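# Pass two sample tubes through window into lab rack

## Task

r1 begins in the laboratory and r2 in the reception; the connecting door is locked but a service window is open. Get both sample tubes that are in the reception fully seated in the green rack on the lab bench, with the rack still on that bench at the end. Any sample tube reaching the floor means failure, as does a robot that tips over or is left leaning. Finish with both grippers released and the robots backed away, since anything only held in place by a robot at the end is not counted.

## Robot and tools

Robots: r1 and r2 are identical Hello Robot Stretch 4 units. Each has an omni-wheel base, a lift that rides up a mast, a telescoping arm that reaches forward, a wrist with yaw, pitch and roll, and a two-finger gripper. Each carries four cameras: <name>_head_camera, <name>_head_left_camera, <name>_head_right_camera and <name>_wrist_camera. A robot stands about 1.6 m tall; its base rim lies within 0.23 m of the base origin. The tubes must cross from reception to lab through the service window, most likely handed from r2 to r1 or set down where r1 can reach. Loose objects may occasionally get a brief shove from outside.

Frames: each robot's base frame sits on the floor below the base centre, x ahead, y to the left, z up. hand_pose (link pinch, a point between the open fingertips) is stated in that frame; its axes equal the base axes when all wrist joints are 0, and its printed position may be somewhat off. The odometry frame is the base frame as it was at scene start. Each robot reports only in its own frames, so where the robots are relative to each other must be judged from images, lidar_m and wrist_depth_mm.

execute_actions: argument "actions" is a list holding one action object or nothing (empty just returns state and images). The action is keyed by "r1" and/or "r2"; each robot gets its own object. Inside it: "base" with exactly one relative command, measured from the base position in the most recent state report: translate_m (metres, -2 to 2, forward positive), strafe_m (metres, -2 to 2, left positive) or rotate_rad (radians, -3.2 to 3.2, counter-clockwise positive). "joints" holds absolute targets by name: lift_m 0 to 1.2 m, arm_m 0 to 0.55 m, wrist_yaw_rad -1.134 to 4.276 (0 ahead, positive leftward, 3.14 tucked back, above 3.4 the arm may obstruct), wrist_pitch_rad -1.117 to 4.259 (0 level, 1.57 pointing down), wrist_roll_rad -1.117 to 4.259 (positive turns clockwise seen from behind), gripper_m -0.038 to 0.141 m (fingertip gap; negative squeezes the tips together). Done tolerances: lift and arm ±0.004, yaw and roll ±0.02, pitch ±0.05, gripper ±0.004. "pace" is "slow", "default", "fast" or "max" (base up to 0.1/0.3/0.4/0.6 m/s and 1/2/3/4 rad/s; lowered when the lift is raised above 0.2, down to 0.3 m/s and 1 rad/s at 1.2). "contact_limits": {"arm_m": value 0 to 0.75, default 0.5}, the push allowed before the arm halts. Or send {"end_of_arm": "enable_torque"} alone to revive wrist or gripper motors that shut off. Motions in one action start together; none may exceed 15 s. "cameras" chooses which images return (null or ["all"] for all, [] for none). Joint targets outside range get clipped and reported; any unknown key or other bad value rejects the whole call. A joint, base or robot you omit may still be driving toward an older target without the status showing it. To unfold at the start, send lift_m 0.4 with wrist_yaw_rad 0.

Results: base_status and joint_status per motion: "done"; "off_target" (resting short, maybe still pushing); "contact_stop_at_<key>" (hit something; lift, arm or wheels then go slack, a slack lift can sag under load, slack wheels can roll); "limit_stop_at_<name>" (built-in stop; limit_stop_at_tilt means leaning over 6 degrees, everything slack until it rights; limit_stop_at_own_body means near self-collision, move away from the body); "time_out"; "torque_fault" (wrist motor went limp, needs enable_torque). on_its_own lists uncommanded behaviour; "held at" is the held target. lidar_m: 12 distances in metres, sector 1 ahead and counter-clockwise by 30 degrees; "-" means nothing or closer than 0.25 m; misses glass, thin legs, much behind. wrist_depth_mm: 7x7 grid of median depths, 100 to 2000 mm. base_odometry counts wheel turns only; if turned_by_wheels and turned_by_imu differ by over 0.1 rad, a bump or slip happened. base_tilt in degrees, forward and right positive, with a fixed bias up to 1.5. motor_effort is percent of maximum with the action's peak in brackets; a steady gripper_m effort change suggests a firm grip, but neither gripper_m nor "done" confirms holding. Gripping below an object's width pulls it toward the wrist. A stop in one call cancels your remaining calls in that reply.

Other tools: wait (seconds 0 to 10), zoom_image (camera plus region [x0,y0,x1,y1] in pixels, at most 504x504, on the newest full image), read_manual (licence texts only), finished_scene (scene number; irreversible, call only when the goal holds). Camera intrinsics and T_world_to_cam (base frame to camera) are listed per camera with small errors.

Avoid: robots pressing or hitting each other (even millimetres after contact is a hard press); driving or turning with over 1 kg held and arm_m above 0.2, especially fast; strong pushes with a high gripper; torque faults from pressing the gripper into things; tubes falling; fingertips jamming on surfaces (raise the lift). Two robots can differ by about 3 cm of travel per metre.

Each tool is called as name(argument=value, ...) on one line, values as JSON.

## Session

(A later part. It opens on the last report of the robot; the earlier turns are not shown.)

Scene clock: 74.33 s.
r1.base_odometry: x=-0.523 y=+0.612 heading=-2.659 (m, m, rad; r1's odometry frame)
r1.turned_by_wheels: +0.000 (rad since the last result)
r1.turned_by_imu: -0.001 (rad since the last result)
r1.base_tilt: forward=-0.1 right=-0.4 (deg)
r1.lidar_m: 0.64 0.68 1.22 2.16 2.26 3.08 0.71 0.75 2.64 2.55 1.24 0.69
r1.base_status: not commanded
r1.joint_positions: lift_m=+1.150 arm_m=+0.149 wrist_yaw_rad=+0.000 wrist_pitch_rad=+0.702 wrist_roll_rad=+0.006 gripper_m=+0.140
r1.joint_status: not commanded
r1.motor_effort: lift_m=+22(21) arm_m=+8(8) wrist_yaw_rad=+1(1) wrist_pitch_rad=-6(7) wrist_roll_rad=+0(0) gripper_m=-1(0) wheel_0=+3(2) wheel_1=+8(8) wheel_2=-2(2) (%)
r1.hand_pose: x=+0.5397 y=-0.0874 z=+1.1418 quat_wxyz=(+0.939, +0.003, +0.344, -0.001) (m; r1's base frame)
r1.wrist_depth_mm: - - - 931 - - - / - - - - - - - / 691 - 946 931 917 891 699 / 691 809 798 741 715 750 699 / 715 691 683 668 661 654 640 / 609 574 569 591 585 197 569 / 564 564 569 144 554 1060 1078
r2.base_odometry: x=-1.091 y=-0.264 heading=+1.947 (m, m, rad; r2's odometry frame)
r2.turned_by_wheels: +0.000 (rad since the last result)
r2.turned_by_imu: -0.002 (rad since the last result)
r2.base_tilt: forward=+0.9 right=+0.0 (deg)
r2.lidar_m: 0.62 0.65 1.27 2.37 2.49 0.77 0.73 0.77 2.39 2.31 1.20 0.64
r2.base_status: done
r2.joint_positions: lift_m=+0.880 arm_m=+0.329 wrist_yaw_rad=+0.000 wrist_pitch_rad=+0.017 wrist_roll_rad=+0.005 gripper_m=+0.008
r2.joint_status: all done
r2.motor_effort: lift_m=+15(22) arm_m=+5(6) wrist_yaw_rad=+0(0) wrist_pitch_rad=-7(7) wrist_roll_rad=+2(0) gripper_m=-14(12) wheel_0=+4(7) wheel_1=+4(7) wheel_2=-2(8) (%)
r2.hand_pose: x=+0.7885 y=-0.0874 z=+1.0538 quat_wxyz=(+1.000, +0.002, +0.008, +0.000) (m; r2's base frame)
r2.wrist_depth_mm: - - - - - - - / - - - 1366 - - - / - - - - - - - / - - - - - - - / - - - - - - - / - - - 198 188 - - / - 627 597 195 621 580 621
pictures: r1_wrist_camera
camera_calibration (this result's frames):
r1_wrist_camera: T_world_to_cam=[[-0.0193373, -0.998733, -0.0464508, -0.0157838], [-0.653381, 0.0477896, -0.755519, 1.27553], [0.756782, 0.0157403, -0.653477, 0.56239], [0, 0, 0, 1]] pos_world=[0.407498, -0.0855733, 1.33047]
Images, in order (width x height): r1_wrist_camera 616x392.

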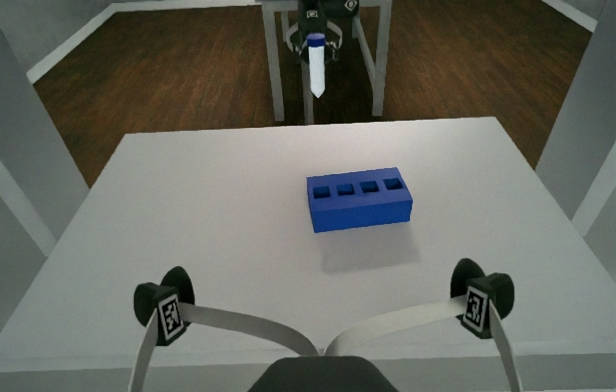

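execute_actions(actions=[{"r2":{"base":{"translate_m":0.1},"joints":{"arm_m":0.455,"lift_m":0.86},"pace":"slow"}}], cameras=["r1_wrist_camera"])

zoom_image(camera="r1_wrist_camera", region=[220,60,470,260])

Scene clock: 82.23 s.
r1.base_odometry: x=-0.523 y=+0.612 heading=-2.659 (m, m, rad; r1's odometry frame)
r1.turned_by_wheels: +0.000 (rad since the last result)
r1.turned_by_imu: -0.001 (rad since the last result)
r1.base_tilt: forward=-0.1 right=-0.2 (deg)
r1.lidar_m: 0.64 0.67 1.24 2.17 2.24 3.08 0.71 0.74 2.65 2.56 1.29 0.67
r1.base_status: not commanded
r1.joint_positions: lift_m=+1.150 arm_m=+0.149 wrist_yaw_rad=+0.000 wrist_pitch_rad=+0.702 wrist_roll_rad=+0.006 gripper_m=+0.140
r1.joint_status: not commanded
r1.motor_effort: lift_m=+21(22) arm_m=+8(8) wrist_yaw_rad=+1(1) wrist_pitch_rad=-6(6) wrist_roll_rad=+0(1) gripper_m=-3(1) wheel_0=+2(3) wheel_1=+8(8) wheel_2=-2(3) (%)
r1.hand_pose: x=+0.5397 y=-0.0874 z=+1.1418 quat_wxyz=(+0.939, +0.003, +0.344, -0.001) (m; r1's base frame)
r1.wrist_depth_mm: - - - - - - - / - - - - - - - / 691 - 946 866 904 904 699 / 683 798 788 741 715 759 699 / 715 691 676 676 661 654 640 / 609 574 569 585 580 198 574 / 564 569 569 144 549 1060 1078
r2.base_odometry: x=-1.127 y=-0.171 heading=+1.947 (m, m, rad; r2's odometry frame)
r2.turned_by_wheels: +0.000 (rad since the last result)
r2.turned_by_imu: -0.001 (rad since the last result)
r2.base_tilt: forward=+0.9 right=+0.0 (deg)
r2.lidar_m: 0.52 0.56 1.09 2.38 2.50 0.87 0.84 0.88 2.39 2.32 0.75 0.56
r2.base_status: done
r2.joint_positions: lift_m=+0.860 arm_m=+0.454 wrist_yaw_rad=+0.000 wrist_pitch_rad=+0.017 wrist_roll_rad=+0.005 gripper_m=+0.008
r2.joint_status: all done
r2.motor_effort: lift_m=+15(14) arm_m=+5(4) wrist_yaw_rad=+0(0) wrist_pitch_rad=-7(9) wrist_roll_rad=+2(0) gripper_m=-15(12) wheel_0=+3(8) wheel_1=+5(7) wheel_2=-3(6) (%)
r2.hand_pose: x=+0.9135 y=-0.0874 z=+1.0338 quat_wxyz=(+1.000, +0.002, +0.008, +0.000) (m; r2's base frame)
r2.wrist_depth_mm: - - - - 1078 - - / - - - 1160 - - - / - - - - - - - / - - - - - - - / - - - 1863 - - - / - - 1863 197 188 - - / - - - 193 - - -
pictures: r1_wrist_camera
camera_calibration (this result's frames):
r1_wrist_camera: T_world_to_cam=[[-0.0193376, -0.998733, -0.0464507, -0.0157838], [-0.653381, 0.0477898, -0.755519, 1.27553], [0.756782, 0.0157401, -0.653478, 0.56239], [0, 0, 0, 1]] pos_world=[0.407498, -0.0855733, 1.33047]
Images, in order (width x height): r1_wrist_camera 616x392.

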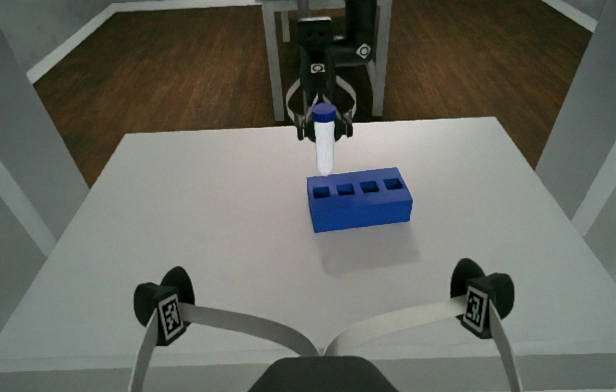

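Region (220, 60, 470, 260) of r1_wrist_camera's 616x392 image, scaled by 2.016; it fills the top 403 rows of this view, and the rest is white.

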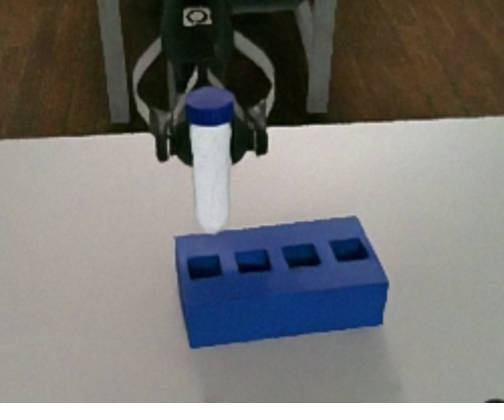

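execute_actions(actions=[{"r2":{"base":{"strafe_m":-0.006},"joints":{"arm_m":0.478,"lift_m":0.85},"pace":"slow"}}], cameras=["r1_wrist_camera"])

zoom_image(camera="r1_wrist_camera", region=[220,60,470,260])

Scene clock: 86.53 s.
r1.base_odometry: x=-0.523 y=+0.612 heading=-2.659 (m, m, rad; r1's odometry frame)
r1.turned_by_wheels: +0.000 (rad since the last result)
r1.turned_by_imu: -0.001 (rad since the last result)
r1.base_tilt: forward=-0.1 right=-0.3 (deg)
r1.lidar_m: 0.65 0.68 1.23 2.17 2.27 3.09 0.70 0.75 2.65 2.56 1.25 0.69
r1.base_status: not commanded
r1.joint_positions: lift_m=+1.150 arm_m=+0.149 wrist_yaw_rad=+0.000 wrist_pitch_rad=+0.702 wrist_roll_rad=+0.006 gripper_m=+0.140
r1.joint_status: not commanded
r1.motor_effort: lift_m=+21(22) arm_m=+9(8) wrist_yaw_rad=+1(1) wrist_pitch_rad=-6(6) wrist_roll_rad=+1(1) gripper_m=-1(1) wheel_0=+2(2) wheel_1=+8(8) wheel_2=-2(2) (%)
r1.hand_pose: x=+0.5397 y=-0.0874 z=+1.1418 quat_wxyz=(+0.939, +0.003, +0.344, -0.001) (m; r1's base frame)
r1.wrist_depth_mm: - - - - - - - / - - - - - - - / 699 - 946 866 904 904 699 / 683 809 788 741 723 750 699 / 715 683 683 668 661 654 647 / 615 574 569 585 580 197 569 / 569 564 564 144 549 1060 1060
r2.base_odometry: x=-1.122 y=-0.169 heading=+1.947 (m, m, rad; r2's odometry frame)
r2.turned_by_wheels: +0.000 (rad since the last result)
r2.turned_by_imu: -0.001 (rad since the last result)
r2.base_tilt: forward=+0.7 right=-0.1 (deg)
r2.lidar_m: 0.52 0.56 1.12 2.38 2.50 0.87 0.83 0.87 2.40 2.33 0.74 0.54
r2.base_status: done
r2.joint_positions: lift_m=+0.850 arm_m=+0.477 wrist_yaw_rad=+0.000 wrist_pitch_rad=+0.017 wrist_roll_rad=+0.005 gripper_m=+0.008
r2.joint_status: all done
r2.motor_effort: lift_m=+15(13) arm_m=+5(5) wrist_yaw_rad=-1(0) wrist_pitch_rad=-8(7) wrist_roll_rad=+0(0) gripper_m=-13(14) wheel_0=+5(7) wheel_1=-5(5) wheel_2=+0(3) (%)
r2.hand_pose: x=+0.9365 y=-0.0874 z=+1.0238 quat_wxyz=(+1.000, +0.002, +0.008, +0.000) (m; r2's base frame)
r2.wrist_depth_mm: - - - 1025 1078 - - / - - - 1098 - - - / - - - - - - - / - - - - - - - / - - - 1863 - - - / - - 1863 197 187 - - / - - - 193 - - -
pictures: r1_wrist_camera
camera_calibration (this result's frames):
r1_wrist_camera: T_world_to_cam=[[-0.0193372, -0.998733, -0.0464506, -0.015784], [-0.653381, 0.0477895, -0.755519, 1.27553], [0.756782, 0.0157403, -0.653477, 0.56239], [0, 0, 0, 1]] pos_world=[0.407498, -0.0855733, 1.33047]
Images, in order (width x height): r1_wrist_camera 616x392.

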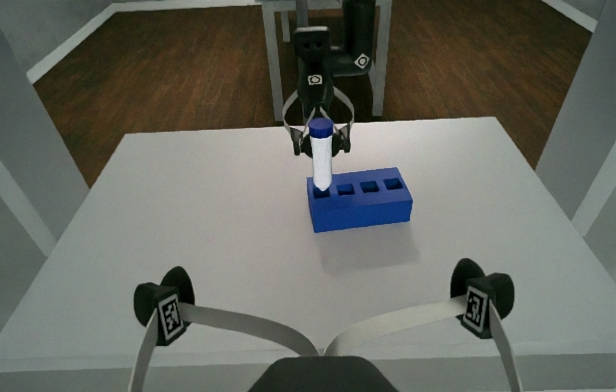

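Region (220, 60, 470, 260) of r1_wrist_camera's 616x392 image, scaled by 2.016; it fills the top 403 rows of this view, and the rest is white.

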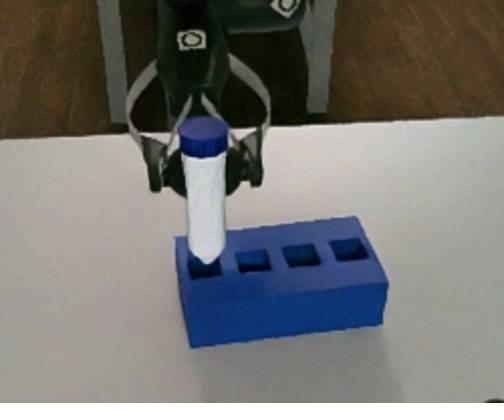

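Tip (207,263), ~1.4cm above → lands at ~269. Good.

execute_actions(actions=[{"r2":{"joints":{"lift_m":0.822},"pace":"slow"}}], cameras=["r1_wrist_camera"])

zoom_image(camera="r1_wrist_camera", region=[220,60,470,260])

Scene clock: 89.57 s.
r1.base_odometry: x=-0.523 y=+0.612 heading=-2.659 (m, m, rad; r1's odometry frame)
r1.turned_by_wheels: +0.000 (rad since the last result)
r1.turned_by_imu: -0.001 (rad since the last result)
r1.base_tilt: forward=-0.1 right=-0.3 (deg)
r1.lidar_m: 0.64 0.68 1.24 2.18 2.26 3.08 0.70 0.74 2.63 2.56 1.26 0.69
r1.base_status: not commanded
r1.joint_positions: lift_m=+1.150 arm_m=+0.149 wrist_yaw_rad=+0.000 wrist_pitch_rad=+0.702 wrist_roll_rad=+0.006 gripper_m=+0.140
r1.joint_status: not commanded
r1.motor_effort: lift_m=+21(21) arm_m=+8(8) wrist_yaw_rad=+1(1) wrist_pitch_rad=-7(7) wrist_roll_rad=+0(0) gripper_m=-1(0) wheel_0=+3(2) wheel_1=+8(8) wheel_2=-2(2) (%)
r1.hand_pose: x=+0.5397 y=-0.0874 z=+1.1418 quat_wxyz=(+0.939, +0.003, +0.344, -0.001) (m; r1's base frame)
r1.wrist_depth_mm: - - - - - - - / - - - - - - - / 691 - 946 715 904 891 699 / 683 798 788 741 715 750 699 / 715 699 676 676 661 654 647 / 609 580 569 591 580 198 569 / 564 564 569 145 549 1060 1078
r2.base_odometry: x=-1.122 y=-0.169 heading=+1.947 (m, m, rad; r2's odometry frame)
r2.turned_by_wheels: +0.000 (rad since the last result)
r2.turned_by_imu: -0.001 (rad since the last result)
r2.base_tilt: forward=+0.9 right=-0.3 (deg)
r2.lidar_m: 0.51 0.55 1.11 2.39 2.51 0.85 0.84 0.88 2.41 2.32 0.73 0.54
r2.base_status: not commanded
r2.joint_positions: lift_m=+0.822 arm_m=+0.477 wrist_yaw_rad=+0.000 wrist_pitch_rad=+0.017 wrist_roll_rad=+0.005 gripper_m=+0.008
r2.joint_status: all done
r2.motor_effort: lift_m=+15(17) arm_m=+5(5) wrist_yaw_rad=+0(0) wrist_pitch_rad=-8(7) wrist_roll_rad=+1(0) gripper_m=-11(14) wheel_0=+5(5) wheel_1=-4(4) wheel_2=+0(0) (%)
r2.hand_pose: x=+0.9365 y=-0.0874 z=+0.9958 quat_wxyz=(+1.000, +0.002, +0.008, +0.000) (m; r2's base frame)
r2.wrist_depth_mm: - - - 1025 1160 - - / - - - 1098 - - - / - - - - - - - / - - - - - - - / - - - 1756 - - - / - - 1863 196 188 - - / - - - 193 - - -
pictures: r1_wrist_camera
camera_calibration (this result's frames):
r1_wrist_camera: T_world_to_cam=[[-0.0193375, -0.998733, -0.0464507, -0.0157838], [-0.653381, 0.0477897, -0.755519, 1.27553], [0.756782, 0.0157401, -0.653477, 0.56239], [0, 0, 0, 1]] pos_world=[0.407498, -0.0855733, 1.33047]
Images, in order (width x height): r1_wrist_camera 616x392.

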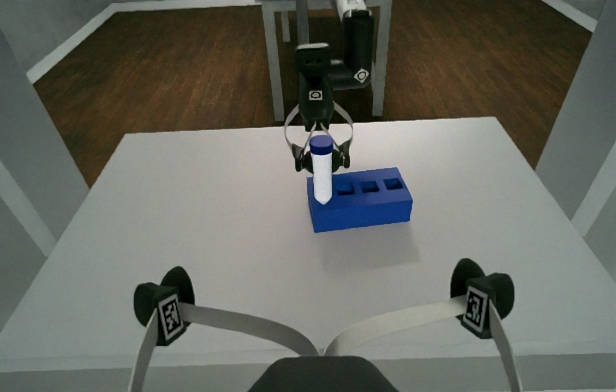

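Region (220, 60, 470, 260) of r1_wrist_camera's 616x392 image, scaled by 2.016; it fills the top 403 rows of this view, and the rest is white.

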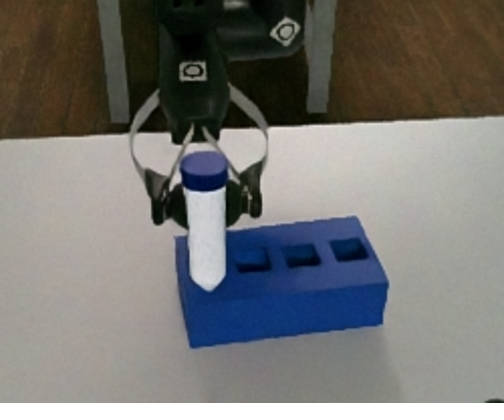

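execute_actions(actions=[{"r2":{"joints":{"lift_m":0.835},"pace":"slow"}}], cameras=[])

execute_actions(actions=[{"r2":{"joints":{"arm_m":0.45},"pace":"slow"}}], cameras=["r1_wrist_camera","r2_head_left_camera"])

zoom_image(camera="r1_wrist_camera", region=[220,60,470,260])

Scene clock: 94.10 s.
r1.base_odometry: x=-0.523 y=+0.612 heading=-2.659 (m, m, rad; r1's odometry frame)
r1.turned_by_wheels: +0.000 (rad since the last result)
r1.turned_by_imu: -0.001 (rad since the last result)
r1.base_tilt: forward=-0.2 right=-0.4 (deg)
r1.lidar_m: 0.63 0.70 1.23 2.18 2.24 3.09 0.71 0.75 2.64 2.56 1.26 0.68
r1.base_status: not commanded
r1.joint_positions: lift_m=+1.150 arm_m=+0.149 wrist_yaw_rad=+0.000 wrist_pitch_rad=+0.702 wrist_roll_rad=+0.006 gripper_m=+0.140
r1.joint_status: not commanded
r1.motor_effort: lift_m=+21(21) arm_m=+8(8) wrist_yaw_rad=+1(1) wrist_pitch_rad=-6(6) wrist_roll_rad=+1(0) gripper_m=+0(1) wheel_0=+3(2) wheel_1=+8(8) wheel_2=-2(2) (%)
r1.hand_pose: x=+0.5397 y=-0.0874 z=+1.1418 quat_wxyz=(+0.939, +0.003, +0.344, -0.001) (m; r1's base frame)
r1.wrist_depth_mm: - - - - - - - / - - - 750 - - - / 691 - 946 866 917 904 699 / 683 809 798 732 715 750 699 / 715 691 676 668 661 654 640 / 615 580 569 591 580 198 569 / 564 559 569 144 554 1060 1060
r2.base_odometry: x=-1.122 y=-0.169 heading=+1.947 (m, m, rad; r2's odometry frame)
r2.turned_by_wheels: +0.000 (rad since the last result)
r2.turned_by_imu: -0.001 (rad since the last result)
r2.base_tilt: forward=+0.7 right=-0.1 (deg)
r2.lidar_m: 0.50 0.54 1.13 2.37 2.48 0.86 0.84 0.88 2.41 2.29 0.74 0.55
r2.base_status: not commanded
r2.joint_positions: lift_m=+0.835 arm_m=+0.477 wrist_yaw_rad=+0.000 wrist_pitch_rad=+0.017 wrist_roll_rad=+0.005 gripper_m=+0.008
r2.joint_status: all done
r2.motor_effort: lift_m=+25(25) arm_m=+5(5) wrist_yaw_rad=+0(0) wrist_pitch_rad=-7(8) wrist_roll_rad=-1(1) gripper_m=-13(13) wheel_0=+5(5) wheel_1=-5(4) wheel_2=+0(0) (%)
r2.hand_pose: x=+0.9365 y=-0.0874 z=+1.0080 quat_wxyz=(+1.000, +0.002, +0.008, +0.000) (m; r2's base frame)
r2.wrist_depth_mm: - - - 1008 1118 - - / - - - 1098 - - - / - - - - - - - / - - - - - - - / - - - 1808 - - - / - - 1756 198 188 - - / - - - 193 - - -
pictures: none
No camera images: the call's "cameras" was empty. Leave "cameras" out to get every camera's image.

Scene clock: 95.43 s.
r1.base_odometry: x=-0.523 y=+0.612 heading=-2.659 (m, m, rad; r1's odometry frame)
r1.turned_by_wheels: +0.000 (rad since the last result)
r1.turned_by_imu: +0.000 (rad since the last result)
r1.base_tilt: forward=+0.0 right=-0.5 (deg)
r1.lidar_m: 0.64 0.67 1.23 2.16 2.27 3.07 0.70 0.75 2.61 2.55 1.28 0.68
r1.base_status: not commanded
r1.joint_positions: lift_m=+1.150 arm_m=+0.149 wrist_yaw_rad=+0.000 wrist_pitch_rad=+0.702 wrist_roll_rad=+0.006 gripper_m=+0.140
r1.joint_status: not commanded
r1.motor_effort: lift_m=+21(21) arm_m=+9(9) wrist_yaw_rad=+0(1) wrist_pitch_rad=-6(6) wrist_roll_rad=+1(0) gripper_m=-2(1) wheel_0=+2(2) wheel_1=+8(8) wheel_2=-2(2) (%)
r1.hand_pose: x=+0.5397 y=-0.0874 z=+1.1418 quat_wxyz=(+0.939, +0.003, +0.344, -0.001) (m; r1's base frame)
r1.wrist_depth_mm: - - - - - - - / - - - - - - - / 691 - 960 866 904 891 699 / 683 798 788 732 715 750 699 / 715 691 676 668 661 654 647 / 609 580 569 585 580 198 569 / 564 564 569 144 549 1060 1078
r2.base_odometry: x=-1.122 y=-0.169 heading=+1.947 (m, m, rad; r2's odometry frame)
r2.turned_by_wheels: +0.000 (rad since the last result)
r2.turned_by_imu: +0.000 (rad since the last result)
r2.base_tilt: forward=+0.9 right=-0.3 (deg)
r2.lidar_m: 0.54 0.55 1.12 2.37 2.48 0.86 0.82 0.88 2.38 2.32 0.74 0.54
r2.base_status: not commanded
r2.joint_positions: lift_m=+0.835 arm_m=+0.451 wrist_yaw_rad=+0.000 wrist_pitch_rad=+0.017 wrist_roll_rad=+0.005 gripper_m=+0.008
r2.joint_status: all done
r2.motor_effort: lift_m=+25(25) arm_m=-5(6) wrist_yaw_rad=+0(0) wrist_pitch_rad=-7(7) wrist_roll_rad=-2(1) gripper_m=-13(12) wheel_0=+5(5) wheel_1=-4(4) wheel_2=+0(0) (%)
r2.hand_pose: x=+0.9102 y=-0.0874 z=+1.0080 quat_wxyz=(+1.000, +0.002, +0.008, +0.000) (m; r2's base frame)
r2.wrist_depth_mm: - - - 1078 1118 - - / - - - 1138 - - - / - - - - - - - / - - - - - - - / - - - 1808 - - - / - - 1863 196 187 - - / - - - 193 - - -
pictures: r1_wrist_camera, r2_head_left_camera
camera_calibration (this result's frames):
r1_wrist_camera: T_world_to_cam=[[-0.0193373, -0.998733, -0.0464507, -0.015784], [-0.653381, 0.0477895, -0.755519, 1.27553], [0.756782, 0.0157403, -0.653477, 0.56239], [0, 0, 0, 1]] pos_world=[0.407498, -0.0855733, 1.33047]
Images, in order (width x height): r1_wrist_camera 616x392, r2_head_left_camera 420x672.

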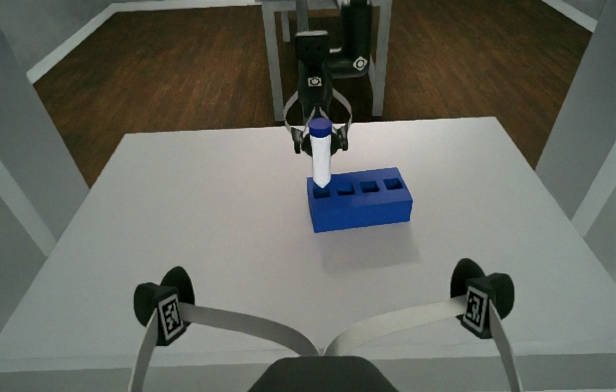

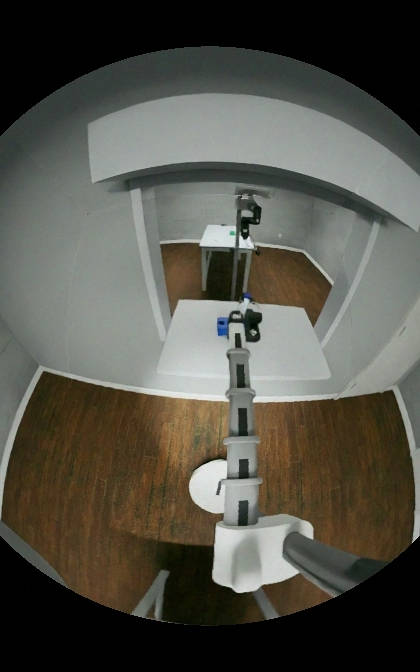

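Region (220, 60, 470, 260) of r1_wrist_camera's 616x392 image, scaled by 2.016; it fills the top 403 rows of this view, and the rest is white.

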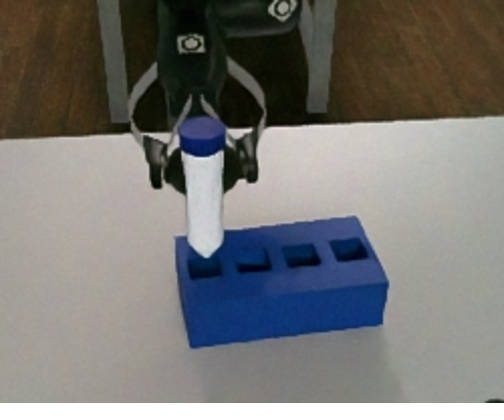

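execute_actions(actions=[{"r2":{"joints":{"lift_m":0.812},"pace":"slow"}}], cameras=["r1_wrist_camera"])

zoom_image(camera="r1_wrist_camera", region=[220,60,470,260])

Scene clock: 98.97 s.
r1.base_odometry: x=-0.523 y=+0.612 heading=-2.659 (m, m, rad; r1's odometry frame)
r1.turned_by_wheels: +0.000 (rad since the last result)
r1.turned_by_imu: -0.001 (rad since the last result)
r1.base_tilt: forward=-0.1 right=-0.4 (deg)
r1.lidar_m: 0.64 0.68 1.26 2.17 2.26 3.06 0.70 0.73 2.61 2.54 1.26 0.68
r1.base_status: not commanded
r1.joint_positions: lift_m=+1.150 arm_m=+0.149 wrist_yaw_rad=+0.000 wrist_pitch_rad=+0.702 wrist_roll_rad=+0.006 gripper_m=+0.140
r1.joint_status: not commanded
r1.motor_effort: lift_m=+21(22) arm_m=+8(8) wrist_yaw_rad=+1(1) wrist_pitch_rad=-6(7) wrist_roll_rad=-1(1) gripper_m=+0(1) wheel_0=+2(3) wheel_1=+8(8) wheel_2=-2(2) (%)
r1.hand_pose: x=+0.5397 y=-0.0874 z=+1.1418 quat_wxyz=(+0.939, +0.003, +0.344, -0.001) (m; r1's base frame)
r1.wrist_depth_mm: - - - - - - - / - - - 788 - - - / 691 - 946 866 917 891 699 / 691 809 788 732 715 759 699 / 715 691 676 668 668 647 640 / 609 574 569 585 580 198 569 / 574 564 569 145 554 1060 1078
r2.base_odometry: x=-1.122 y=-0.169 heading=+1.947 (m, m, rad; r2's odometry frame)
r2.turned_by_wheels: +0.000 (rad since the last result)
r2.turned_by_imu: -0.001 (rad since the last result)
r2.base_tilt: forward=+0.9 right=-0.1 (deg)
r2.lidar_m: 0.51 0.55 1.10 2.37 2.49 0.87 0.84 0.88 2.42 2.32 0.75 0.54
r2.base_status: not commanded
r2.joint_positions: lift_m=+0.812 arm_m=+0.451 wrist_yaw_rad=+0.000 wrist_pitch_rad=+0.017 wrist_roll_rad=+0.005 gripper_m=+0.008
r2.joint_status: all done
r2.motor_effort: lift_m=+15(26) arm_m=-5(5) wrist_yaw_rad=+0(0) wrist_pitch_rad=-7(6) wrist_roll_rad=-3(2) gripper_m=-12(12) wheel_0=+5(5) wheel_1=-4(4) wheel_2=+0(0) (%)
r2.hand_pose: x=+0.9102 y=-0.0874 z=+0.9858 quat_wxyz=(+1.000, +0.002, +0.008, +0.000) (m; r2's base frame)
r2.wrist_depth_mm: - - - 1025 1160 - - / - - - 1118 - - - / - - - - - - - / - - - - - - - / - - - 1921 - - - / - - 1863 197 187 - - / - - - 194 - - -
pictures: r1_wrist_camera
camera_calibration (this result's frames):
r1_wrist_camera: T_world_to_cam=[[-0.0193376, -0.998733, -0.0464507, -0.0157838], [-0.653381, 0.0477898, -0.755519, 1.27553], [0.756782, 0.0157401, -0.653477, 0.56239], [0, 0, 0, 1]] pos_world=[0.407498, -0.0855733, 1.33047]
Images, in order (width x height): r1_wrist_camera 616x392.

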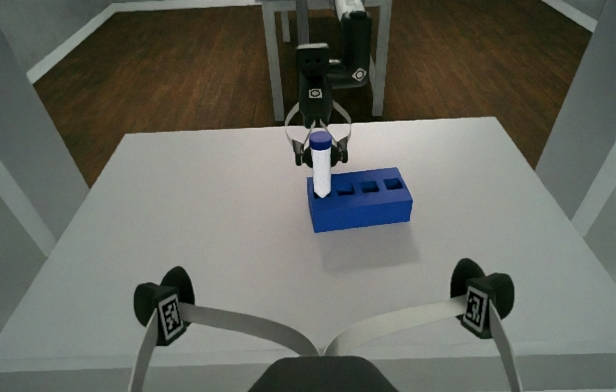

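Region (220, 60, 470, 260) of r1_wrist_camera's 616x392 image, scaled by 2.016; it fills the top 403 rows of this view, and the rest is white.

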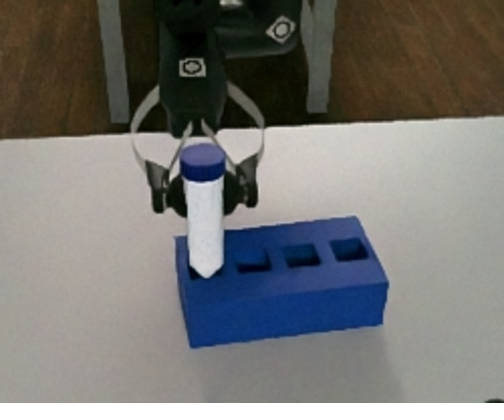

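execute_actions(actions=[{"r2":{"joints":{"arm_m":0.408,"lift_m":0.80},"pace":"slow"}}], cameras=["r1_wrist_camera"])

zoom_image(camera="r1_wrist_camera", region=[220,60,470,260])

Scene clock: 104.67 s.
r1.base_odometry: x=-0.523 y=+0.612 heading=-2.659 (m, m, rad; r1's odometry frame)
r1.turned_by_wheels: +0.000 (rad since the last result)
r1.turned_by_imu: -0.001 (rad since the last result)
r1.base_tilt: forward=-0.2 right=-0.4 (deg)
r1.lidar_m: 0.64 0.67 1.25 2.16 2.27 3.09 0.70 0.73 2.64 2.55 1.26 0.67
r1.base_status: not commanded
r1.joint_positions: lift_m=+1.150 arm_m=+0.149 wrist_yaw_rad=+0.000 wrist_pitch_rad=+0.702 wrist_roll_rad=+0.006 gripper_m=+0.140
r1.joint_status: not commanded
r1.motor_effort: lift_m=+21(21) arm_m=+8(8) wrist_yaw_rad=+1(1) wrist_pitch_rad=-6(6) wrist_roll_rad=+1(1) gripper_m=+0(1) wheel_0=+2(3) wheel_1=+8(8) wheel_2=-2(2) (%)
r1.hand_pose: x=+0.5397 y=-0.0874 z=+1.1418 quat_wxyz=(+0.939, +0.003, +0.344, -0.001) (m; r1's base frame)
r1.wrist_depth_mm: - - - - - - - / - - - - - - - / 691 - 946 854 904 891 691 / 691 809 798 732 715 759 707 / 715 691 683 676 661 647 647 / 615 574 569 585 580 198 569 / 569 564 564 144 544 1060 1060
r2.base_odometry: x=-1.122 y=-0.169 heading=+1.947 (m, m, rad; r2's odometry frame)
r2.turned_by_wheels: +0.000 (rad since the last result)
r2.turned_by_imu: -0.001 (rad since the last result)
r2.base_tilt: forward=+0.8 right=-0.1 (deg)
r2.lidar_m: 0.51 0.54 1.10 2.38 2.51 0.86 0.82 0.88 2.39 2.31 0.75 0.55
r2.base_status: not commanded
r2.joint_positions: lift_m=+0.800 arm_m=+0.409 wrist_yaw_rad=+0.000 wrist_pitch_rad=+0.017 wrist_roll_rad=+0.005 gripper_m=+0.008
r2.joint_status: all done
r2.motor_effort: lift_m=+15(15) arm_m=-5(9) wrist_yaw_rad=+0(0) wrist_pitch_rad=-7(6) wrist_roll_rad=-1(1) gripper_m=-13(11) wheel_0=+5(5) wheel_1=-4(4) wheel_2=+0(0) (%)
r2.hand_pose: x=+0.8682 y=-0.0874 z=+0.9738 quat_wxyz=(+1.000, +0.002, +0.008, +0.000) (m; r2's base frame)
r2.wrist_depth_mm: - - - 1078 - - - / - - - 1281 - - - / - - - - - - - / - - - - - - - / - - - 1921 - - - / - - 1921 196 188 - - / 488 462 436 194 452 418 452
pictures: r1_wrist_camera
camera_calibration (this result's frames):
r1_wrist_camera: T_world_to_cam=[[-0.0193373, -0.998733, -0.0464507, -0.0157839], [-0.653381, 0.0477896, -0.755519, 1.27553], [0.756782, 0.0157403, -0.653477, 0.56239], [0, 0, 0, 1]] pos_world=[0.407498, -0.0855733, 1.33047]
Images, in order (width x height): r1_wrist_camera 616x392.

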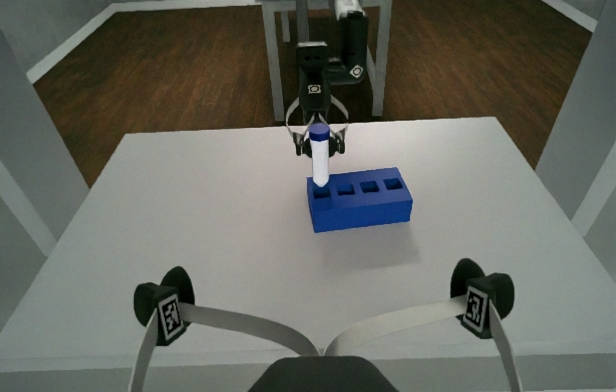

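Region (220, 60, 470, 260) of r1_wrist_camera's 616x392 image, scaled by 2.016; it fills the top 403 rows of this view, and the rest is white.

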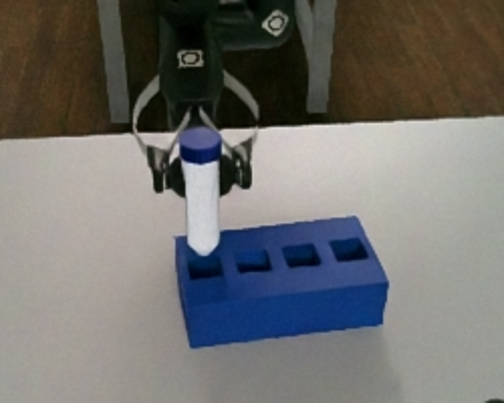

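execute_actions(actions=[{"r2":{"joints":{"lift_m":0.772},"pace":"slow"}}], cameras=["r1_wrist_camera"])

zoom_image(camera="r1_wrist_camera", region=[220,60,470,260])

Scene clock: 109.03 s.
r1.base_odometry: x=-0.523 y=+0.612 heading=-2.659 (m, m, rad; r1's odometry frame)
r1.turned_by_wheels: +0.000 (rad since the last result)
r1.turned_by_imu: -0.001 (rad since the last result)
r1.base_tilt: forward=+0.0 right=-0.4 (deg)
r1.lidar_m: 0.61 0.68 1.26 2.17 2.25 3.08 0.70 0.73 2.63 2.55 1.26 0.69
r1.base_status: not commanded
r1.joint_positions: lift_m=+1.150 arm_m=+0.149 wrist_yaw_rad=+0.000 wrist_pitch_rad=+0.702 wrist_roll_rad=+0.006 gripper_m=+0.140
r1.joint_status: not commanded
r1.motor_effort: lift_m=+22(22) arm_m=+9(8) wrist_yaw_rad=+1(1) wrist_pitch_rad=-6(6) wrist_roll_rad=+0(1) gripper_m=+1(1) wheel_0=+2(2) wheel_1=+8(8) wheel_2=-2(2) (%)
r1.hand_pose: x=+0.5397 y=-0.0874 z=+1.1418 quat_wxyz=(+0.939, +0.003, +0.344, -0.001) (m; r1's base frame)
r1.wrist_depth_mm: - - - - - - - / - - - - - - - / 691 - 946 891 917 891 699 / 691 798 788 732 715 759 699 / 715 691 676 668 668 654 647 / 615 574 569 591 580 198 569 / 569 564 569 145 549 1060 1060
r2.base_odometry: x=-1.122 y=-0.169 heading=+1.947 (m, m, rad; r2's odometry frame)
r2.turned_by_wheels: +0.000 (rad since the last result)
r2.turned_by_imu: -0.001 (rad since the last result)
r2.base_tilt: forward=+0.9 right=+0.0 (deg)
r2.lidar_m: 0.53 0.56 1.08 2.37 2.50 0.88 0.84 0.87 2.39 2.31 0.75 0.53
r2.base_status: not commanded
r2.joint_positions: lift_m=+0.772 arm_m=+0.409 wrist_yaw_rad=+0.000 wrist_pitch_rad=+0.016 wrist_roll_rad=+0.005 gripper_m=+0.008
r2.joint_status: all done
r2.motor_effort: lift_m=+15(15) arm_m=-5(5) wrist_yaw_rad=+0(0) wrist_pitch_rad=-6(8) wrist_roll_rad=+0(2) gripper_m=-11(13) wheel_0=+5(5) wheel_1=-5(4) wheel_2=+0(0) (%)
r2.hand_pose: x=+0.8682 y=-0.0874 z=+0.9459 quat_wxyz=(+1.000, +0.002, +0.008, +0.000) (m; r2's base frame)
r2.wrist_depth_mm: - - - 1078 - - - / - - - 1182 - - - / - - - - - - - / - - - - - - - / - - - 1182 - - - / - - 1921 197 187 - - / 421 404 379 194 392 366 397
pictures: r1_wrist_camera
camera_calibration (this result's frames):
r1_wrist_camera: T_world_to_cam=[[-0.0193372, -0.998733, -0.0464506, -0.0157841], [-0.653381, 0.0477894, -0.755519, 1.27553], [0.756782, 0.0157403, -0.653478, 0.56239], [0, 0, 0, 1]] pos_world=[0.407498, -0.0855733, 1.33047]
Images, in order (width x height): r1_wrist_camera 616x392.

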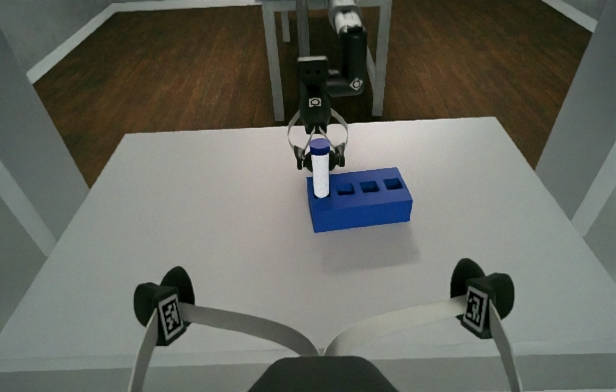

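Region (220, 60, 470, 260) of r1_wrist_camera's 616x392 image, scaled by 2.016; it fills the top 403 rows of this view, and the rest is white.

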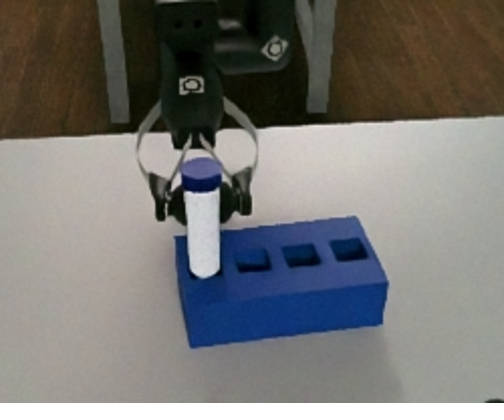

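execute_actions(actions=[{"r2":{"joints":{"lift_m":0.752},"pace":"slow"},"r1":{"joints":{"wrist_pitch_rad":0,"arm_m":0.01,"gripper_m":0.06}}}], cameras=[])

execute_actions(actions=[{"r2":{"joints":{"gripper_m":0.06}},"r1":{"joints":{"lift_m":0.75}}}], cameras=[])

execute_actions(actions=[{"r2":{"joints":{"arm_m":0.0},"base":{"translate_m":-0.4}},"r1":{"base":{"translate_m":0.2},"joints":{"arm_m":0.05}}}], cameras=["r1_wrist_camera"])

Scene clock: 120.20 s.
r1.base_odometry: x=-0.523 y=+0.612 heading=-2.659 (m, m, rad; r1's odometry frame)
r1.turned_by_wheels: +0.000 (rad since the last result)
r1.turned_by_imu: -0.001 (rad since the last result)
r1.base_tilt: forward=-0.3 right=-0.3 (deg)
r1.lidar_m: 0.63 0.68 1.23 2.17 2.28 3.09 0.69 0.74 2.65 2.55 1.25 0.68
r1.base_status: not commanded
r1.joint_positions: lift_m=+1.150 arm_m=+0.012 wrist_yaw_rad=+0.000 wrist_pitch_rad=+0.003 wrist_roll_rad=+0.006 gripper_m=+0.060
r1.joint_status: all done
r1.motor_effort: lift_m=+21(21) arm_m=-8(6) wrist_yaw_rad=+1(0) wrist_pitch_rad=-9(15) wrist_roll_rad=-1(1) gripper_m=-2(1) wheel_0=+2(2) wheel_1=+8(8) wheel_2=-2(2) (%)
r1.hand_pose: x=+0.4709 y=-0.0874 z=+1.3272 quat_wxyz=(+1.000, +0.003, +0.001, +0.000) (m; r1's base frame)
r1.wrist_depth_mm: 661 661 654 654 647 647 640 / 654 707 723 750 778 960 668 / 691 - - - - - 699 / 683 - - - - - 699 / 683 - - - - - 707 / 676 - 208 - 196 - 715 / 676 - - 143 - - 715
r2.base_odometry: x=-1.122 y=-0.169 heading=+1.947 (m, m, rad; r2's odometry frame)
r2.turned_by_wheels: +0.000 (rad since the last result)
r2.turned_by_imu: -0.001 (rad since the last result)
r2.base_tilt: forward=+0.8 right=+0.0 (deg)
r2.lidar_m: 0.51 0.56 1.11 2.38 2.52 0.86 0.83 0.86 2.41 2.32 0.76 0.53
r2.base_status: not commanded
r2.joint_positions: lift_m=+0.752 arm_m=+0.409 wrist_yaw_rad=+0.000 wrist_pitch_rad=+0.016 wrist_roll_rad=+0.005 gripper_m=+0.008
r2.joint_status: all done
r2.motor_effort: lift_m=+15(15) arm_m=-5(5) wrist_yaw_rad=+0(0) wrist_pitch_rad=-6(6) wrist_roll_rad=-1(0) gripper_m=-15(13) wheel_0=+5(5) wheel_1=-4(4) wheel_2=+0(0) (%)
r2.hand_pose: x=+0.8682 y=-0.0874 z=+0.9259 quat_wxyz=(+1.000, +0.002, +0.008, +0.000) (m; r2's base frame)
r2.wrist_depth_mm: - - - 1078 - - - / - - - - - - - / - - - - - - - / - - - - - - - / - - - 1182 - - - / - - 459 196 188 - - / 377 245 230 194 351 325 355
pictures: none
No camera images: the call's "cameras" was empty. Leave "cameras" out to get every camera's image.

Scene clock: 122.83 s.
r1.base_odometry: x=-0.523 y=+0.612 heading=-2.659 (m, m, rad; r1's odometry frame)
r1.turned_by_wheels: +0.000 (rad since the last result)
r1.turned_by_imu: -0.001 (rad since the last result)
r1.base_tilt: forward=+0.1 right=-0.3 (deg)
r1.lidar_m: 0.65 0.67 1.24 2.17 2.26 3.09 0.71 0.75 2.62 2.55 1.26 0.67
r1.base_status: not commanded
r1.joint_positions: lift_m=+0.750 arm_m=+0.012 wrist_yaw_rad=+0.000 wrist_pitch_rad=+0.003 wrist_roll_rad=+0.006 gripper_m=+0.060
r1.joint_status: all done
r1.motor_effort: lift_m=+17(19) arm_m=-9(8) wrist_yaw_rad=+1(2) wrist_pitch_rad=-10(9) wrist_roll_rad=+0(1) gripper_m=-3(2) wheel_0=+2(3) wheel_1=+8(8) wheel_2=-2(2) (%)
r1.hand_pose: x=+0.4709 y=-0.0874 z=+0.9276 quat_wxyz=(+1.000, +0.003, +0.001, +0.000) (m; r1's base frame)
r1.wrist_depth_mm: 707 - - - - - 683 / 699 - - - - - 691 / 691 - - - - - 699 / 691 - - 1255 - - 707 / 683 - - 878 820 931 691 / 591 574 207 539 196 517 508 / 436 436 433 143 430 427 427
r2.base_odometry: x=-1.122 y=-0.169 heading=+1.947 (m, m, rad; r2's odometry frame)
r2.turned_by_wheels: +0.000 (rad since the last result)
r2.turned_by_imu: -0.001 (rad since the last result)
r2.base_tilt: forward=+0.9 right=+0.0 (deg)
r2.lidar_m: 0.52 0.55 1.09 2.38 2.48 0.87 0.85 0.88 2.39 2.31 0.74 0.54
r2.base_status: not commanded
r2.joint_positions: lift_m=+0.752 arm_m=+0.409 wrist_yaw_rad=+0.000 wrist_pitch_rad=+0.016 wrist_roll_rad=+0.005 gripper_m=+0.060
r2.joint_status: all done
r2.motor_effort: lift_m=+16(15) arm_m=-5(5) wrist_yaw_rad=+0(0) wrist_pitch_rad=-7(6) wrist_roll_rad=-2(0) gripper_m=-1(16) wheel_0=+5(5) wheel_1=-4(4) wheel_2=+0(0) (%)
r2.hand_pose: x=+0.8682 y=-0.0874 z=+0.9258 quat_wxyz=(+1.000, +0.002, +0.008, +0.000) (m; r2's base frame)
r2.wrist_depth_mm: - - - - - - - / - - - - - - - / - - - - - - - / - - - - - - - / - - - 1921 - - - / - - 211 200 202 - - / 377 246 239 145 353 330 355
pictures: none
No camera images: the call's "cameras" was empty. Leave "cameras" out to get every camera's image.

Scene clock: 125.67 s.
r1.base_odometry: x=-0.700 y=+0.519 heading=-2.658 (m, m, rad; r1's odometry frame)
r1.turned_by_wheels: +0.001 (rad since the last result)
r1.turned_by_imu: -0.001 (rad since the last result)
r1.base_tilt: forward=+0.0 right=-0.3 (deg)
r1.lidar_m: 0.44 0.47 0.97 2.18 2.27 3.10 0.90 0.96 2.65 2.56 0.65 0.46
r1.base_status: done
r1.joint_positions: lift_m=+0.750 arm_m=+0.049 wrist_yaw_rad=+0.000 wrist_pitch_rad=+0.003 wrist_roll_rad=+0.006 gripper_m=+0.060
r1.joint_status: all done
r1.motor_effort: lift_m=+17(17) arm_m=+8(9) wrist_yaw_rad=+1(2) wrist_pitch_rad=-9(9) wrist_roll_rad=+1(1) gripper_m=-4(5) wheel_0=+5(10) wheel_1=+7(11) wheel_2=-1(11) (%)
r1.hand_pose: x=+0.5079 y=-0.0874 z=+0.9276 quat_wxyz=(+1.000, +0.003, +0.001, +0.000) (m; r1's base frame)
r1.wrist_depth_mm: - - - - - - - / - - - - - - - / - - - - - - - / - - - - - - - / - - - - - - - / 585 574 207 449 196 439 504 / 394 384 355 143 364 336 355
r2.base_odometry: x=-0.975 y=-0.541 heading=+1.946 (m, m, rad; r2's odometry frame)
r2.turned_by_wheels: -0.001 (rad since the last result)
r2.turned_by_imu: +0.000 (rad since the last result)
r2.base_tilt: forward=+0.9 right=-0.1 (deg)
r2.lidar_m: 0.91 0.95 1.69 2.38 2.50 0.46 0.44 0.46 2.39 2.30 1.59 0.94
r2.base_status: done
r2.joint_positions: lift_m=+0.752 arm_m=+0.001 wrist_yaw_rad=+0.000 wrist_pitch_rad=+0.016 wrist_roll_rad=+0.005 gripper_m=+0.060
r2.joint_status: all done
r2.motor_effort: lift_m=+16(16) arm_m=-4(6) wrist_yaw_rad=+0(1) wrist_pitch_rad=-6(6) wrist_roll_rad=+0(1) gripper_m=-5(2) wheel_0=-4(7) wheel_1=-4(9) wheel_2=+1(12) (%)
r2.hand_pose: x=+0.4601 y=-0.0875 z=+0.9259 quat_wxyz=(+1.000, +0.002, +0.008, +0.000) (m; r2's base frame)
r2.wrist_depth_mm: 960 960 - - - 991 891 / 976 946 - - - 1025 891 / 960 960 - - - 1008 904 / 960 976 - - - 1042 891 / 960 960 1182 976 1098 917 904 / 960 931 211 904 202 904 891 / 960 931 931 144 904 931 891
pictures: r1_wrist_camera
camera_calibration (this result's frames):
r1_wrist_camera: T_world_to_cam=[[0.0149591, -0.998734, -0.0480274, -0.0423408], [-0.0139682, 0.0478194, -0.998758, 0.993823], [0.999791, 0.0156113, -0.0132352, -0.27081], [0, 0, 0, 1]] pos_world=[0.285269, -0.0855835, 0.986972]
Images, in order (width x height): r1_wrist_camera 616x392.

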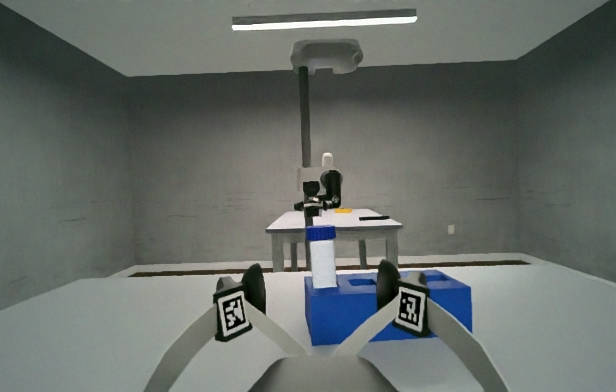

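execute_actions(actions=[{"r1":{"joints":{"lift_m":0.742,"arm_m":0.25},"pace":"slow"},"r2":{"base":{"strafe_m":-0.80}}}], cameras=["r1_wrist_camera"])

Scene clock: 133.97 s.
r1.base_odometry: x=-0.700 y=+0.519 heading=-2.658 (m, m, rad; r1's odometry frame)
r1.turned_by_wheels: +0.000 (rad since the last result)
r1.turned_by_imu: -0.002 (rad since the last result)
r1.base_tilt: forward=-0.1 right=-0.4 (deg)
r1.lidar_m: 0.45 0.47 0.96 2.17 2.26 3.10 0.91 0.94 2.63 2.54 0.64 0.49
r1.base_status: not commanded
r1.joint_positions: lift_m=+0.742 arm_m=+0.248 wrist_yaw_rad=+0.000 wrist_pitch_rad=+0.003 wrist_roll_rad=+0.006 gripper_m=+0.060
r1.joint_status: all done
r1.motor_effort: lift_m=+16(22) arm_m=+8(6) wrist_yaw_rad=+1(1) wrist_pitch_rad=-9(9) wrist_roll_rad=+0(2) gripper_m=-3(3) wheel_0=+5(5) wheel_1=+7(7) wheel_2=-1(1) (%)
r1.hand_pose: x=+0.7078 y=-0.0874 z=+0.9197 quat_wxyz=(+1.000, +0.003, +0.001, +0.000) (m; r1's base frame)
r1.wrist_depth_mm: - - - - - - - / - - - - - - - / - - - - - - - / - - - - - - - / - - - - - - - / 554 539 207 251 197 488 477 / 370 362 336 143 229 218 224
r2.base_odometry: x=-0.231 y=-0.248 heading=+1.946 (m, m, rad; r2's odometry frame)
r2.turned_by_wheels: +0.000 (rad since the last result)
r2.turned_by_imu: -0.003 (rad since the last result)
r2.base_tilt: forward=+0.9 right=-0.2 (deg)
r2.lidar_m: 0.96 0.95 1.34 3.19 0.66 0.68 1.90 2.14 1.55 1.50 1.49 1.15
r2.base_status: done
r2.joint_positions: lift_m=+0.752 arm_m=+0.001 wrist_yaw_rad=+0.000 wrist_pitch_rad=+0.016 wrist_roll_rad=+0.005 gripper_m=+0.060
r2.joint_status: not commanded
r2.motor_effort: lift_m=+16(16) arm_m=-4(5) wrist_yaw_rad=+0(0) wrist_pitch_rad=-7(6) wrist_roll_rad=+0(1) gripper_m=-5(4) wheel_0=+2(11) wheel_1=-3(11) wheel_2=+1(0) (%)
r2.hand_pose: x=+0.4601 y=-0.0874 z=+0.9258 quat_wxyz=(+1.000, +0.002, +0.008, +0.000) (m; r2's base frame)
r2.wrist_depth_mm: - - 904 917 891 878 866 / - - 917 917 891 866 878 / - - 931 904 904 866 866 / - - 917 904 904 866 866 / 1025 1205 931 904 904 866 866 / 946 917 211 917 202 878 878 / 917 931 917 144 891 866 866
pictures: r1_wrist_camera
camera_calibration (this result's frames):
r1_wrist_camera: T_world_to_cam=[[0.0149592, -0.998734, -0.0480274, -0.045715], [-0.0139673, 0.0478194, -0.998758, 0.988647], [0.999791, 0.0156114, -0.0132343, -0.470817], [0, 0, 0, 1]] pos_world=[0.485211, -0.0855835, 0.978993]
Images, in order (width x height): r1_wrist_camera 616x392.

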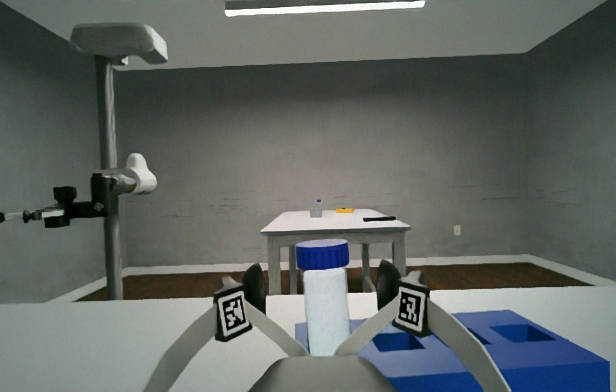

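execute_actions(actions=[{"r1":{"joints":{"lift_m":0.737,"arm_m":0.293},"pace":"slow"},"r2":{"base":{"translate_m":-1.253}}}], cameras=["r1_wrist_camera"])

execute_actions(actions=[{"r1":{"joints":{"gripper_m":0.008}},"r2":{"base":{"rotate_rad":1.57},"joints":{"lift_m":0.76,"gripper_m":0.05}}}], cameras=["r1_wrist_camera"])

execute_actions(actions=[{"r1":{"joints":{"lift_m":0.86},"pace":"slow"},"r2":{"joints":{"lift_m":0.686,"arm_m":0.15},"pace":"slow"}}], cameras=["r1_wrist_camera","r2_wrist_camera"])

Scene clock: 143.03 s.
r1.base_odometry: x=-0.700 y=+0.519 heading=-2.658 (m, m, rad; r1's odometry frame)
r1.turned_by_wheels: +0.000 (rad since the last result)
r1.turned_by_imu: -0.002 (rad since the last result)
r1.base_tilt: forward=-0.2 right=-0.4 (deg)
r1.lidar_m: 0.44 0.47 0.95 2.18 2.28 3.07 0.92 0.96 2.65 2.56 0.66 0.46
r1.base_status: not commanded
r1.joint_positions: lift_m=+0.737 arm_m=+0.291 wrist_yaw_rad=+0.000 wrist_pitch_rad=+0.003 wrist_roll_rad=+0.006 gripper_m=+0.060
r1.joint_status: all done
r1.motor_effort: lift_m=+16(17) arm_m=+8(9) wrist_yaw_rad=+1(1) wrist_pitch_rad=-9(9) wrist_roll_rad=+0(0) gripper_m=-2(1) wheel_0=+5(4) wheel_1=+6(7) wheel_2=-1(1) (%)
r1.hand_pose: x=+0.7508 y=-0.0874 z=+0.9147 quat_wxyz=(+1.000, +0.003, +0.001, +0.000) (m; r1's base frame)
r1.wrist_depth_mm: - - - - - - - / - - - - - - - / - - - - - - - / - - - - - - - / - - - 1921 - - - / 539 525 207 205 196 469 462 / 359 351 324 143 234 201 237
r2.base_odometry: x=+0.228 y=-1.413 heading=+1.946 (m, m, rad; r2's odometry frame)
r2.turned_by_wheels: +0.000 (rad since the last result)
r2.turned_by_imu: +0.002 (rad since the last result)
r2.base_tilt: forward=+0.8 right=+0.0 (deg)
r2.lidar_m: 2.18 0.66 0.47 0.45 0.50 0.68 1.90 1.99 1.54 1.49 1.56 2.19
r2.base_status: done
r2.joint_positions: lift_m=+0.752 arm_m=+0.001 wrist_yaw_rad=+0.000 wrist_pitch_rad=+0.016 wrist_roll_rad=+0.005 gripper_m=+0.060
r2.joint_status: not commanded
r2.motor_effort: lift_m=+16(16) arm_m=-5(4) wrist_yaw_rad=+0(0) wrist_pitch_rad=-5(6) wrist_roll_rad=-1(1) gripper_m=-6(1) wheel_0=-3(8) wheel_1=-4(7) wheel_2=+2(12) (%)
r2.hand_pose: x=+0.4602 y=-0.0874 z=+0.9258 quat_wxyz=(+1.000, +0.002, +0.008, +0.000) (m; r2's base frame)
r2.wrist_depth_mm: - - - - - - - / - - - - - - - / - - - - - - - / - - - - - - - / - - - - - - - / - - 211 - 202 - - / - - - 144 - - -
pictures: r1_wrist_camera
camera_calibration (this result's frames):
r1_wrist_camera: T_world_to_cam=[[0.0149594, -0.998734, -0.0480274, -0.046598], [-0.0139672, 0.0478194, -0.998758, 0.984261], [0.999791, 0.0156116, -0.0132342, -0.513869], [0, 0, 0, 1]] pos_world=[0.528206, -0.0855835, 0.974]
Images, in order (width x height): r1_wrist_camera 616x392.

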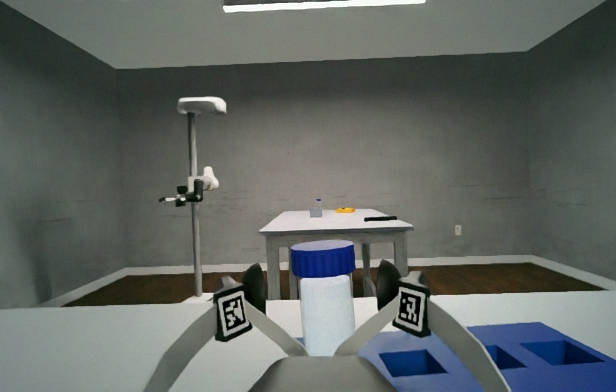

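Scene clock: 145.10 s.
r1.base_odometry: x=-0.700 y=+0.519 heading=-2.658 (m, m, rad; r1's odometry frame)
r1.turned_by_wheels: +0.000 (rad since the last result)
r1.turned_by_imu: -0.001 (rad since the last result)
r1.base_tilt: forward=-0.1 right=-0.3 (deg)
r1.lidar_m: 0.44 0.48 0.97 2.17 2.25 3.10 0.92 0.95 2.61 2.55 0.67 0.48
r1.base_status: not commanded
r1.joint_positions: lift_m=+0.737 arm_m=+0.291 wrist_yaw_rad=+0.000 wrist_pitch_rad=+0.003 wrist_roll_rad=+0.006 gripper_m=+0.008
r1.joint_status: all done
r1.motor_effort: lift_m=+16(16) arm_m=+8(9) wrist_yaw_rad=+2(3) wrist_pitch_rad=-9(9) wrist_roll_rad=+0(1) gripper_m=-12(9) wheel_0=+4(5) wheel_1=+6(7) wheel_2=-1(1) (%)
r1.hand_pose: x=+0.7508 y=-0.0875 z=+0.9147 quat_wxyz=(+1.000, +0.003, +0.001, +0.000) (m; r1's base frame)
r1.wrist_depth_mm: - - - - - - - / - - - - - - - / - - - - - - - / - - - - - - - / - - - 1983 - - - / 535 521 203 200 191 469 459 / 359 351 322 135 231 193 236
r2.base_odometry: x=+0.228 y=-1.413 heading=-2.768 (m, m, rad; r2's odometry frame)
r2.turned_by_wheels: +1.569 (rad since the last result)
r2.turned_by_imu: +1.551 (rad since the last result)
r2.base_tilt: forward=+0.9 right=-0.1 (deg)
r2.lidar_m: 0.44 0.48 0.69 1.88 1.99 1.58 1.51 1.57 2.19 2.19 0.64 0.48
r2.base_status: done
r2.joint_positions: lift_m=+0.760 arm_m=+0.001 wrist_yaw_rad=+0.000 wrist_pitch_rad=+0.016 wrist_roll_rad=+0.005 gripper_m=+0.050
r2.joint_status: all done
r2.motor_effort: lift_m=+24(23) arm_m=-4(5) wrist_yaw_rad=-1(1) wrist_pitch_rad=-6(5) wrist_roll_rad=+0(1) gripper_m=-4(3) wheel_0=-3(9) wheel_1=-4(11) wheel_2=-1(9) (%)
r2.hand_pose: x=+0.4602 y=-0.0874 z=+0.9332 quat_wxyz=(+1.000, +0.002, +0.008, +0.000) (m; r2's base frame)
r2.wrist_depth_mm: - - - - - - - / - - - - - - - / - - - - - - - / - - - - - - - / - - - - - - - / 778 759 210 778 195 732 707 / 535 508 480 146 504 455 496
pictures: r1_wrist_camera
camera_calibration (this result's frames):
r1_wrist_camera: T_world_to_cam=[[0.0146275, -0.998739, -0.0480271, -0.0464452], [-0.0139354, 0.0478239, -0.998759, 0.984247], [0.999796, 0.0152786, -0.0132183, -0.513908], [0, 0, 0, 1]] pos_world=[0.528199, -0.0856054, 0.974002]
Images, in order (width x height): r1_wrist_camera 616x392.

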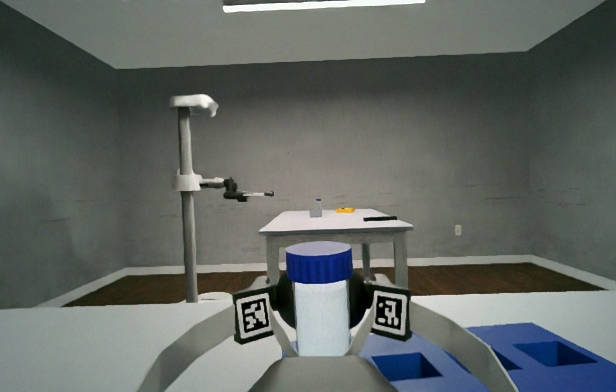

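Scene clock: 147.90 s.
r1.base_odometry: x=-0.700 y=+0.519 heading=-2.658 (m, m, rad; r1's odometry frame)
r1.turned_by_wheels: +0.000 (rad since the last result)
r1.turned_by_imu: -0.001 (rad since the last result)
r1.base_tilt: forward=-0.1 right=-0.4 (deg)
r1.lidar_m: 0.44 0.46 0.95 2.17 2.25 3.10 0.91 0.95 2.64 2.56 0.64 0.46
r1.base_status: not commanded
r1.joint_positions: lift_m=+0.860 arm_m=+0.291 wrist_yaw_rad=+0.000 wrist_pitch_rad=+0.003 wrist_roll_rad=+0.006 gripper_m=+0.008
r1.joint_status: all done
r1.motor_effort: lift_m=+22(17) arm_m=+8(8) wrist_yaw_rad=+2(2) wrist_pitch_rad=-9(9) wrist_roll_rad=+0(2) gripper_m=-12(10) wheel_0=+4(5) wheel_1=+6(7) wheel_2=-1(1) (%)
r1.hand_pose: x=+0.7508 y=-0.0875 z=+1.0371 quat_wxyz=(+1.000, +0.003, +0.001, +0.000) (m; r1's base frame)
r1.wrist_depth_mm: - - - - - - - / - - - - - - - / - - - - - - - / - - - - - - - / - - - 1983 - - - / - - 203 200 190 - - / - - - 135 - 530 -
r2.base_odometry: x=+0.228 y=-1.413 heading=-2.768 (m, m, rad; r2's odometry frame)
r2.turned_by_wheels: +0.000 (rad since the last result)
r2.turned_by_imu: -0.001 (rad since the last result)
r2.base_tilt: forward=+0.8 right=-0.1 (deg)
r2.lidar_m: 0.45 0.50 0.67 1.89 2.00 1.56 1.50 1.57 2.21 2.19 0.64 0.46
r2.base_status: not commanded
r2.joint_positions: lift_m=+0.686 arm_m=+0.149 wrist_yaw_rad=+0.000 wrist_pitch_rad=+0.016 wrist_roll_rad=+0.005 gripper_m=+0.050
r2.joint_status: all done
r2.motor_effort: lift_m=+15(23) arm_m=+4(4) wrist_yaw_rad=+0(1) wrist_pitch_rad=-5(6) wrist_roll_rad=+0(1) gripper_m=-6(5) wheel_0=-3(3) wheel_1=-4(4) wheel_2=-1(1) (%)
r2.hand_pose: x=+0.6085 y=-0.0874 z=+0.8599 quat_wxyz=(+1.000, +0.002, +0.008, +0.000) (m; r2's base frame)
r2.wrist_depth_mm: - - - - - - - / - - - - - - - / - - - - - - - / - - - - - - - / - - - - - - - / 521 530 211 477 195 500 477 / 359 343 325 147 343 310 340
pictures: r1_wrist_camera, r2_wrist_camera
camera_calibration (this result's frames):
r1_wrist_camera: T_world_to_cam=[[0.0146244, -0.998739, -0.0480292, -0.0405576], [-0.0140866, 0.0478238, -0.998756, 1.10668], [0.999794, 0.0152828, -0.0133694, -0.512133], [0, 0, 0, 1]] pos_world=[0.52821, -0.0856051, 1.09651]
r2_wrist_camera: T_world_to_cam=[[0.00471094, -0.99986, -0.0160727, -0.0766766], [-0.00572129, 0.0160456, -0.999855, 0.924826], [0.999973, 0.00480221, -0.00564489, -0.379033], [0, 0, 0, 1]] pos_world=[0.384675, -0.0896851, 0.921319]
Images, in order (width x height): r1_wrist_camera 616x392, r2_wrist_camera 616x392.

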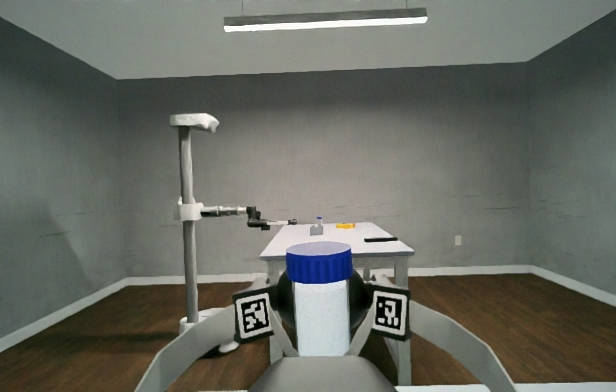

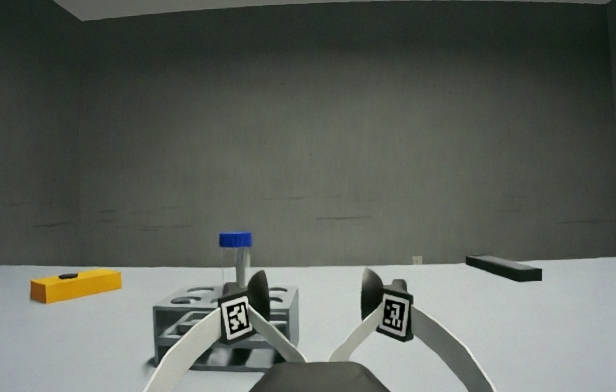

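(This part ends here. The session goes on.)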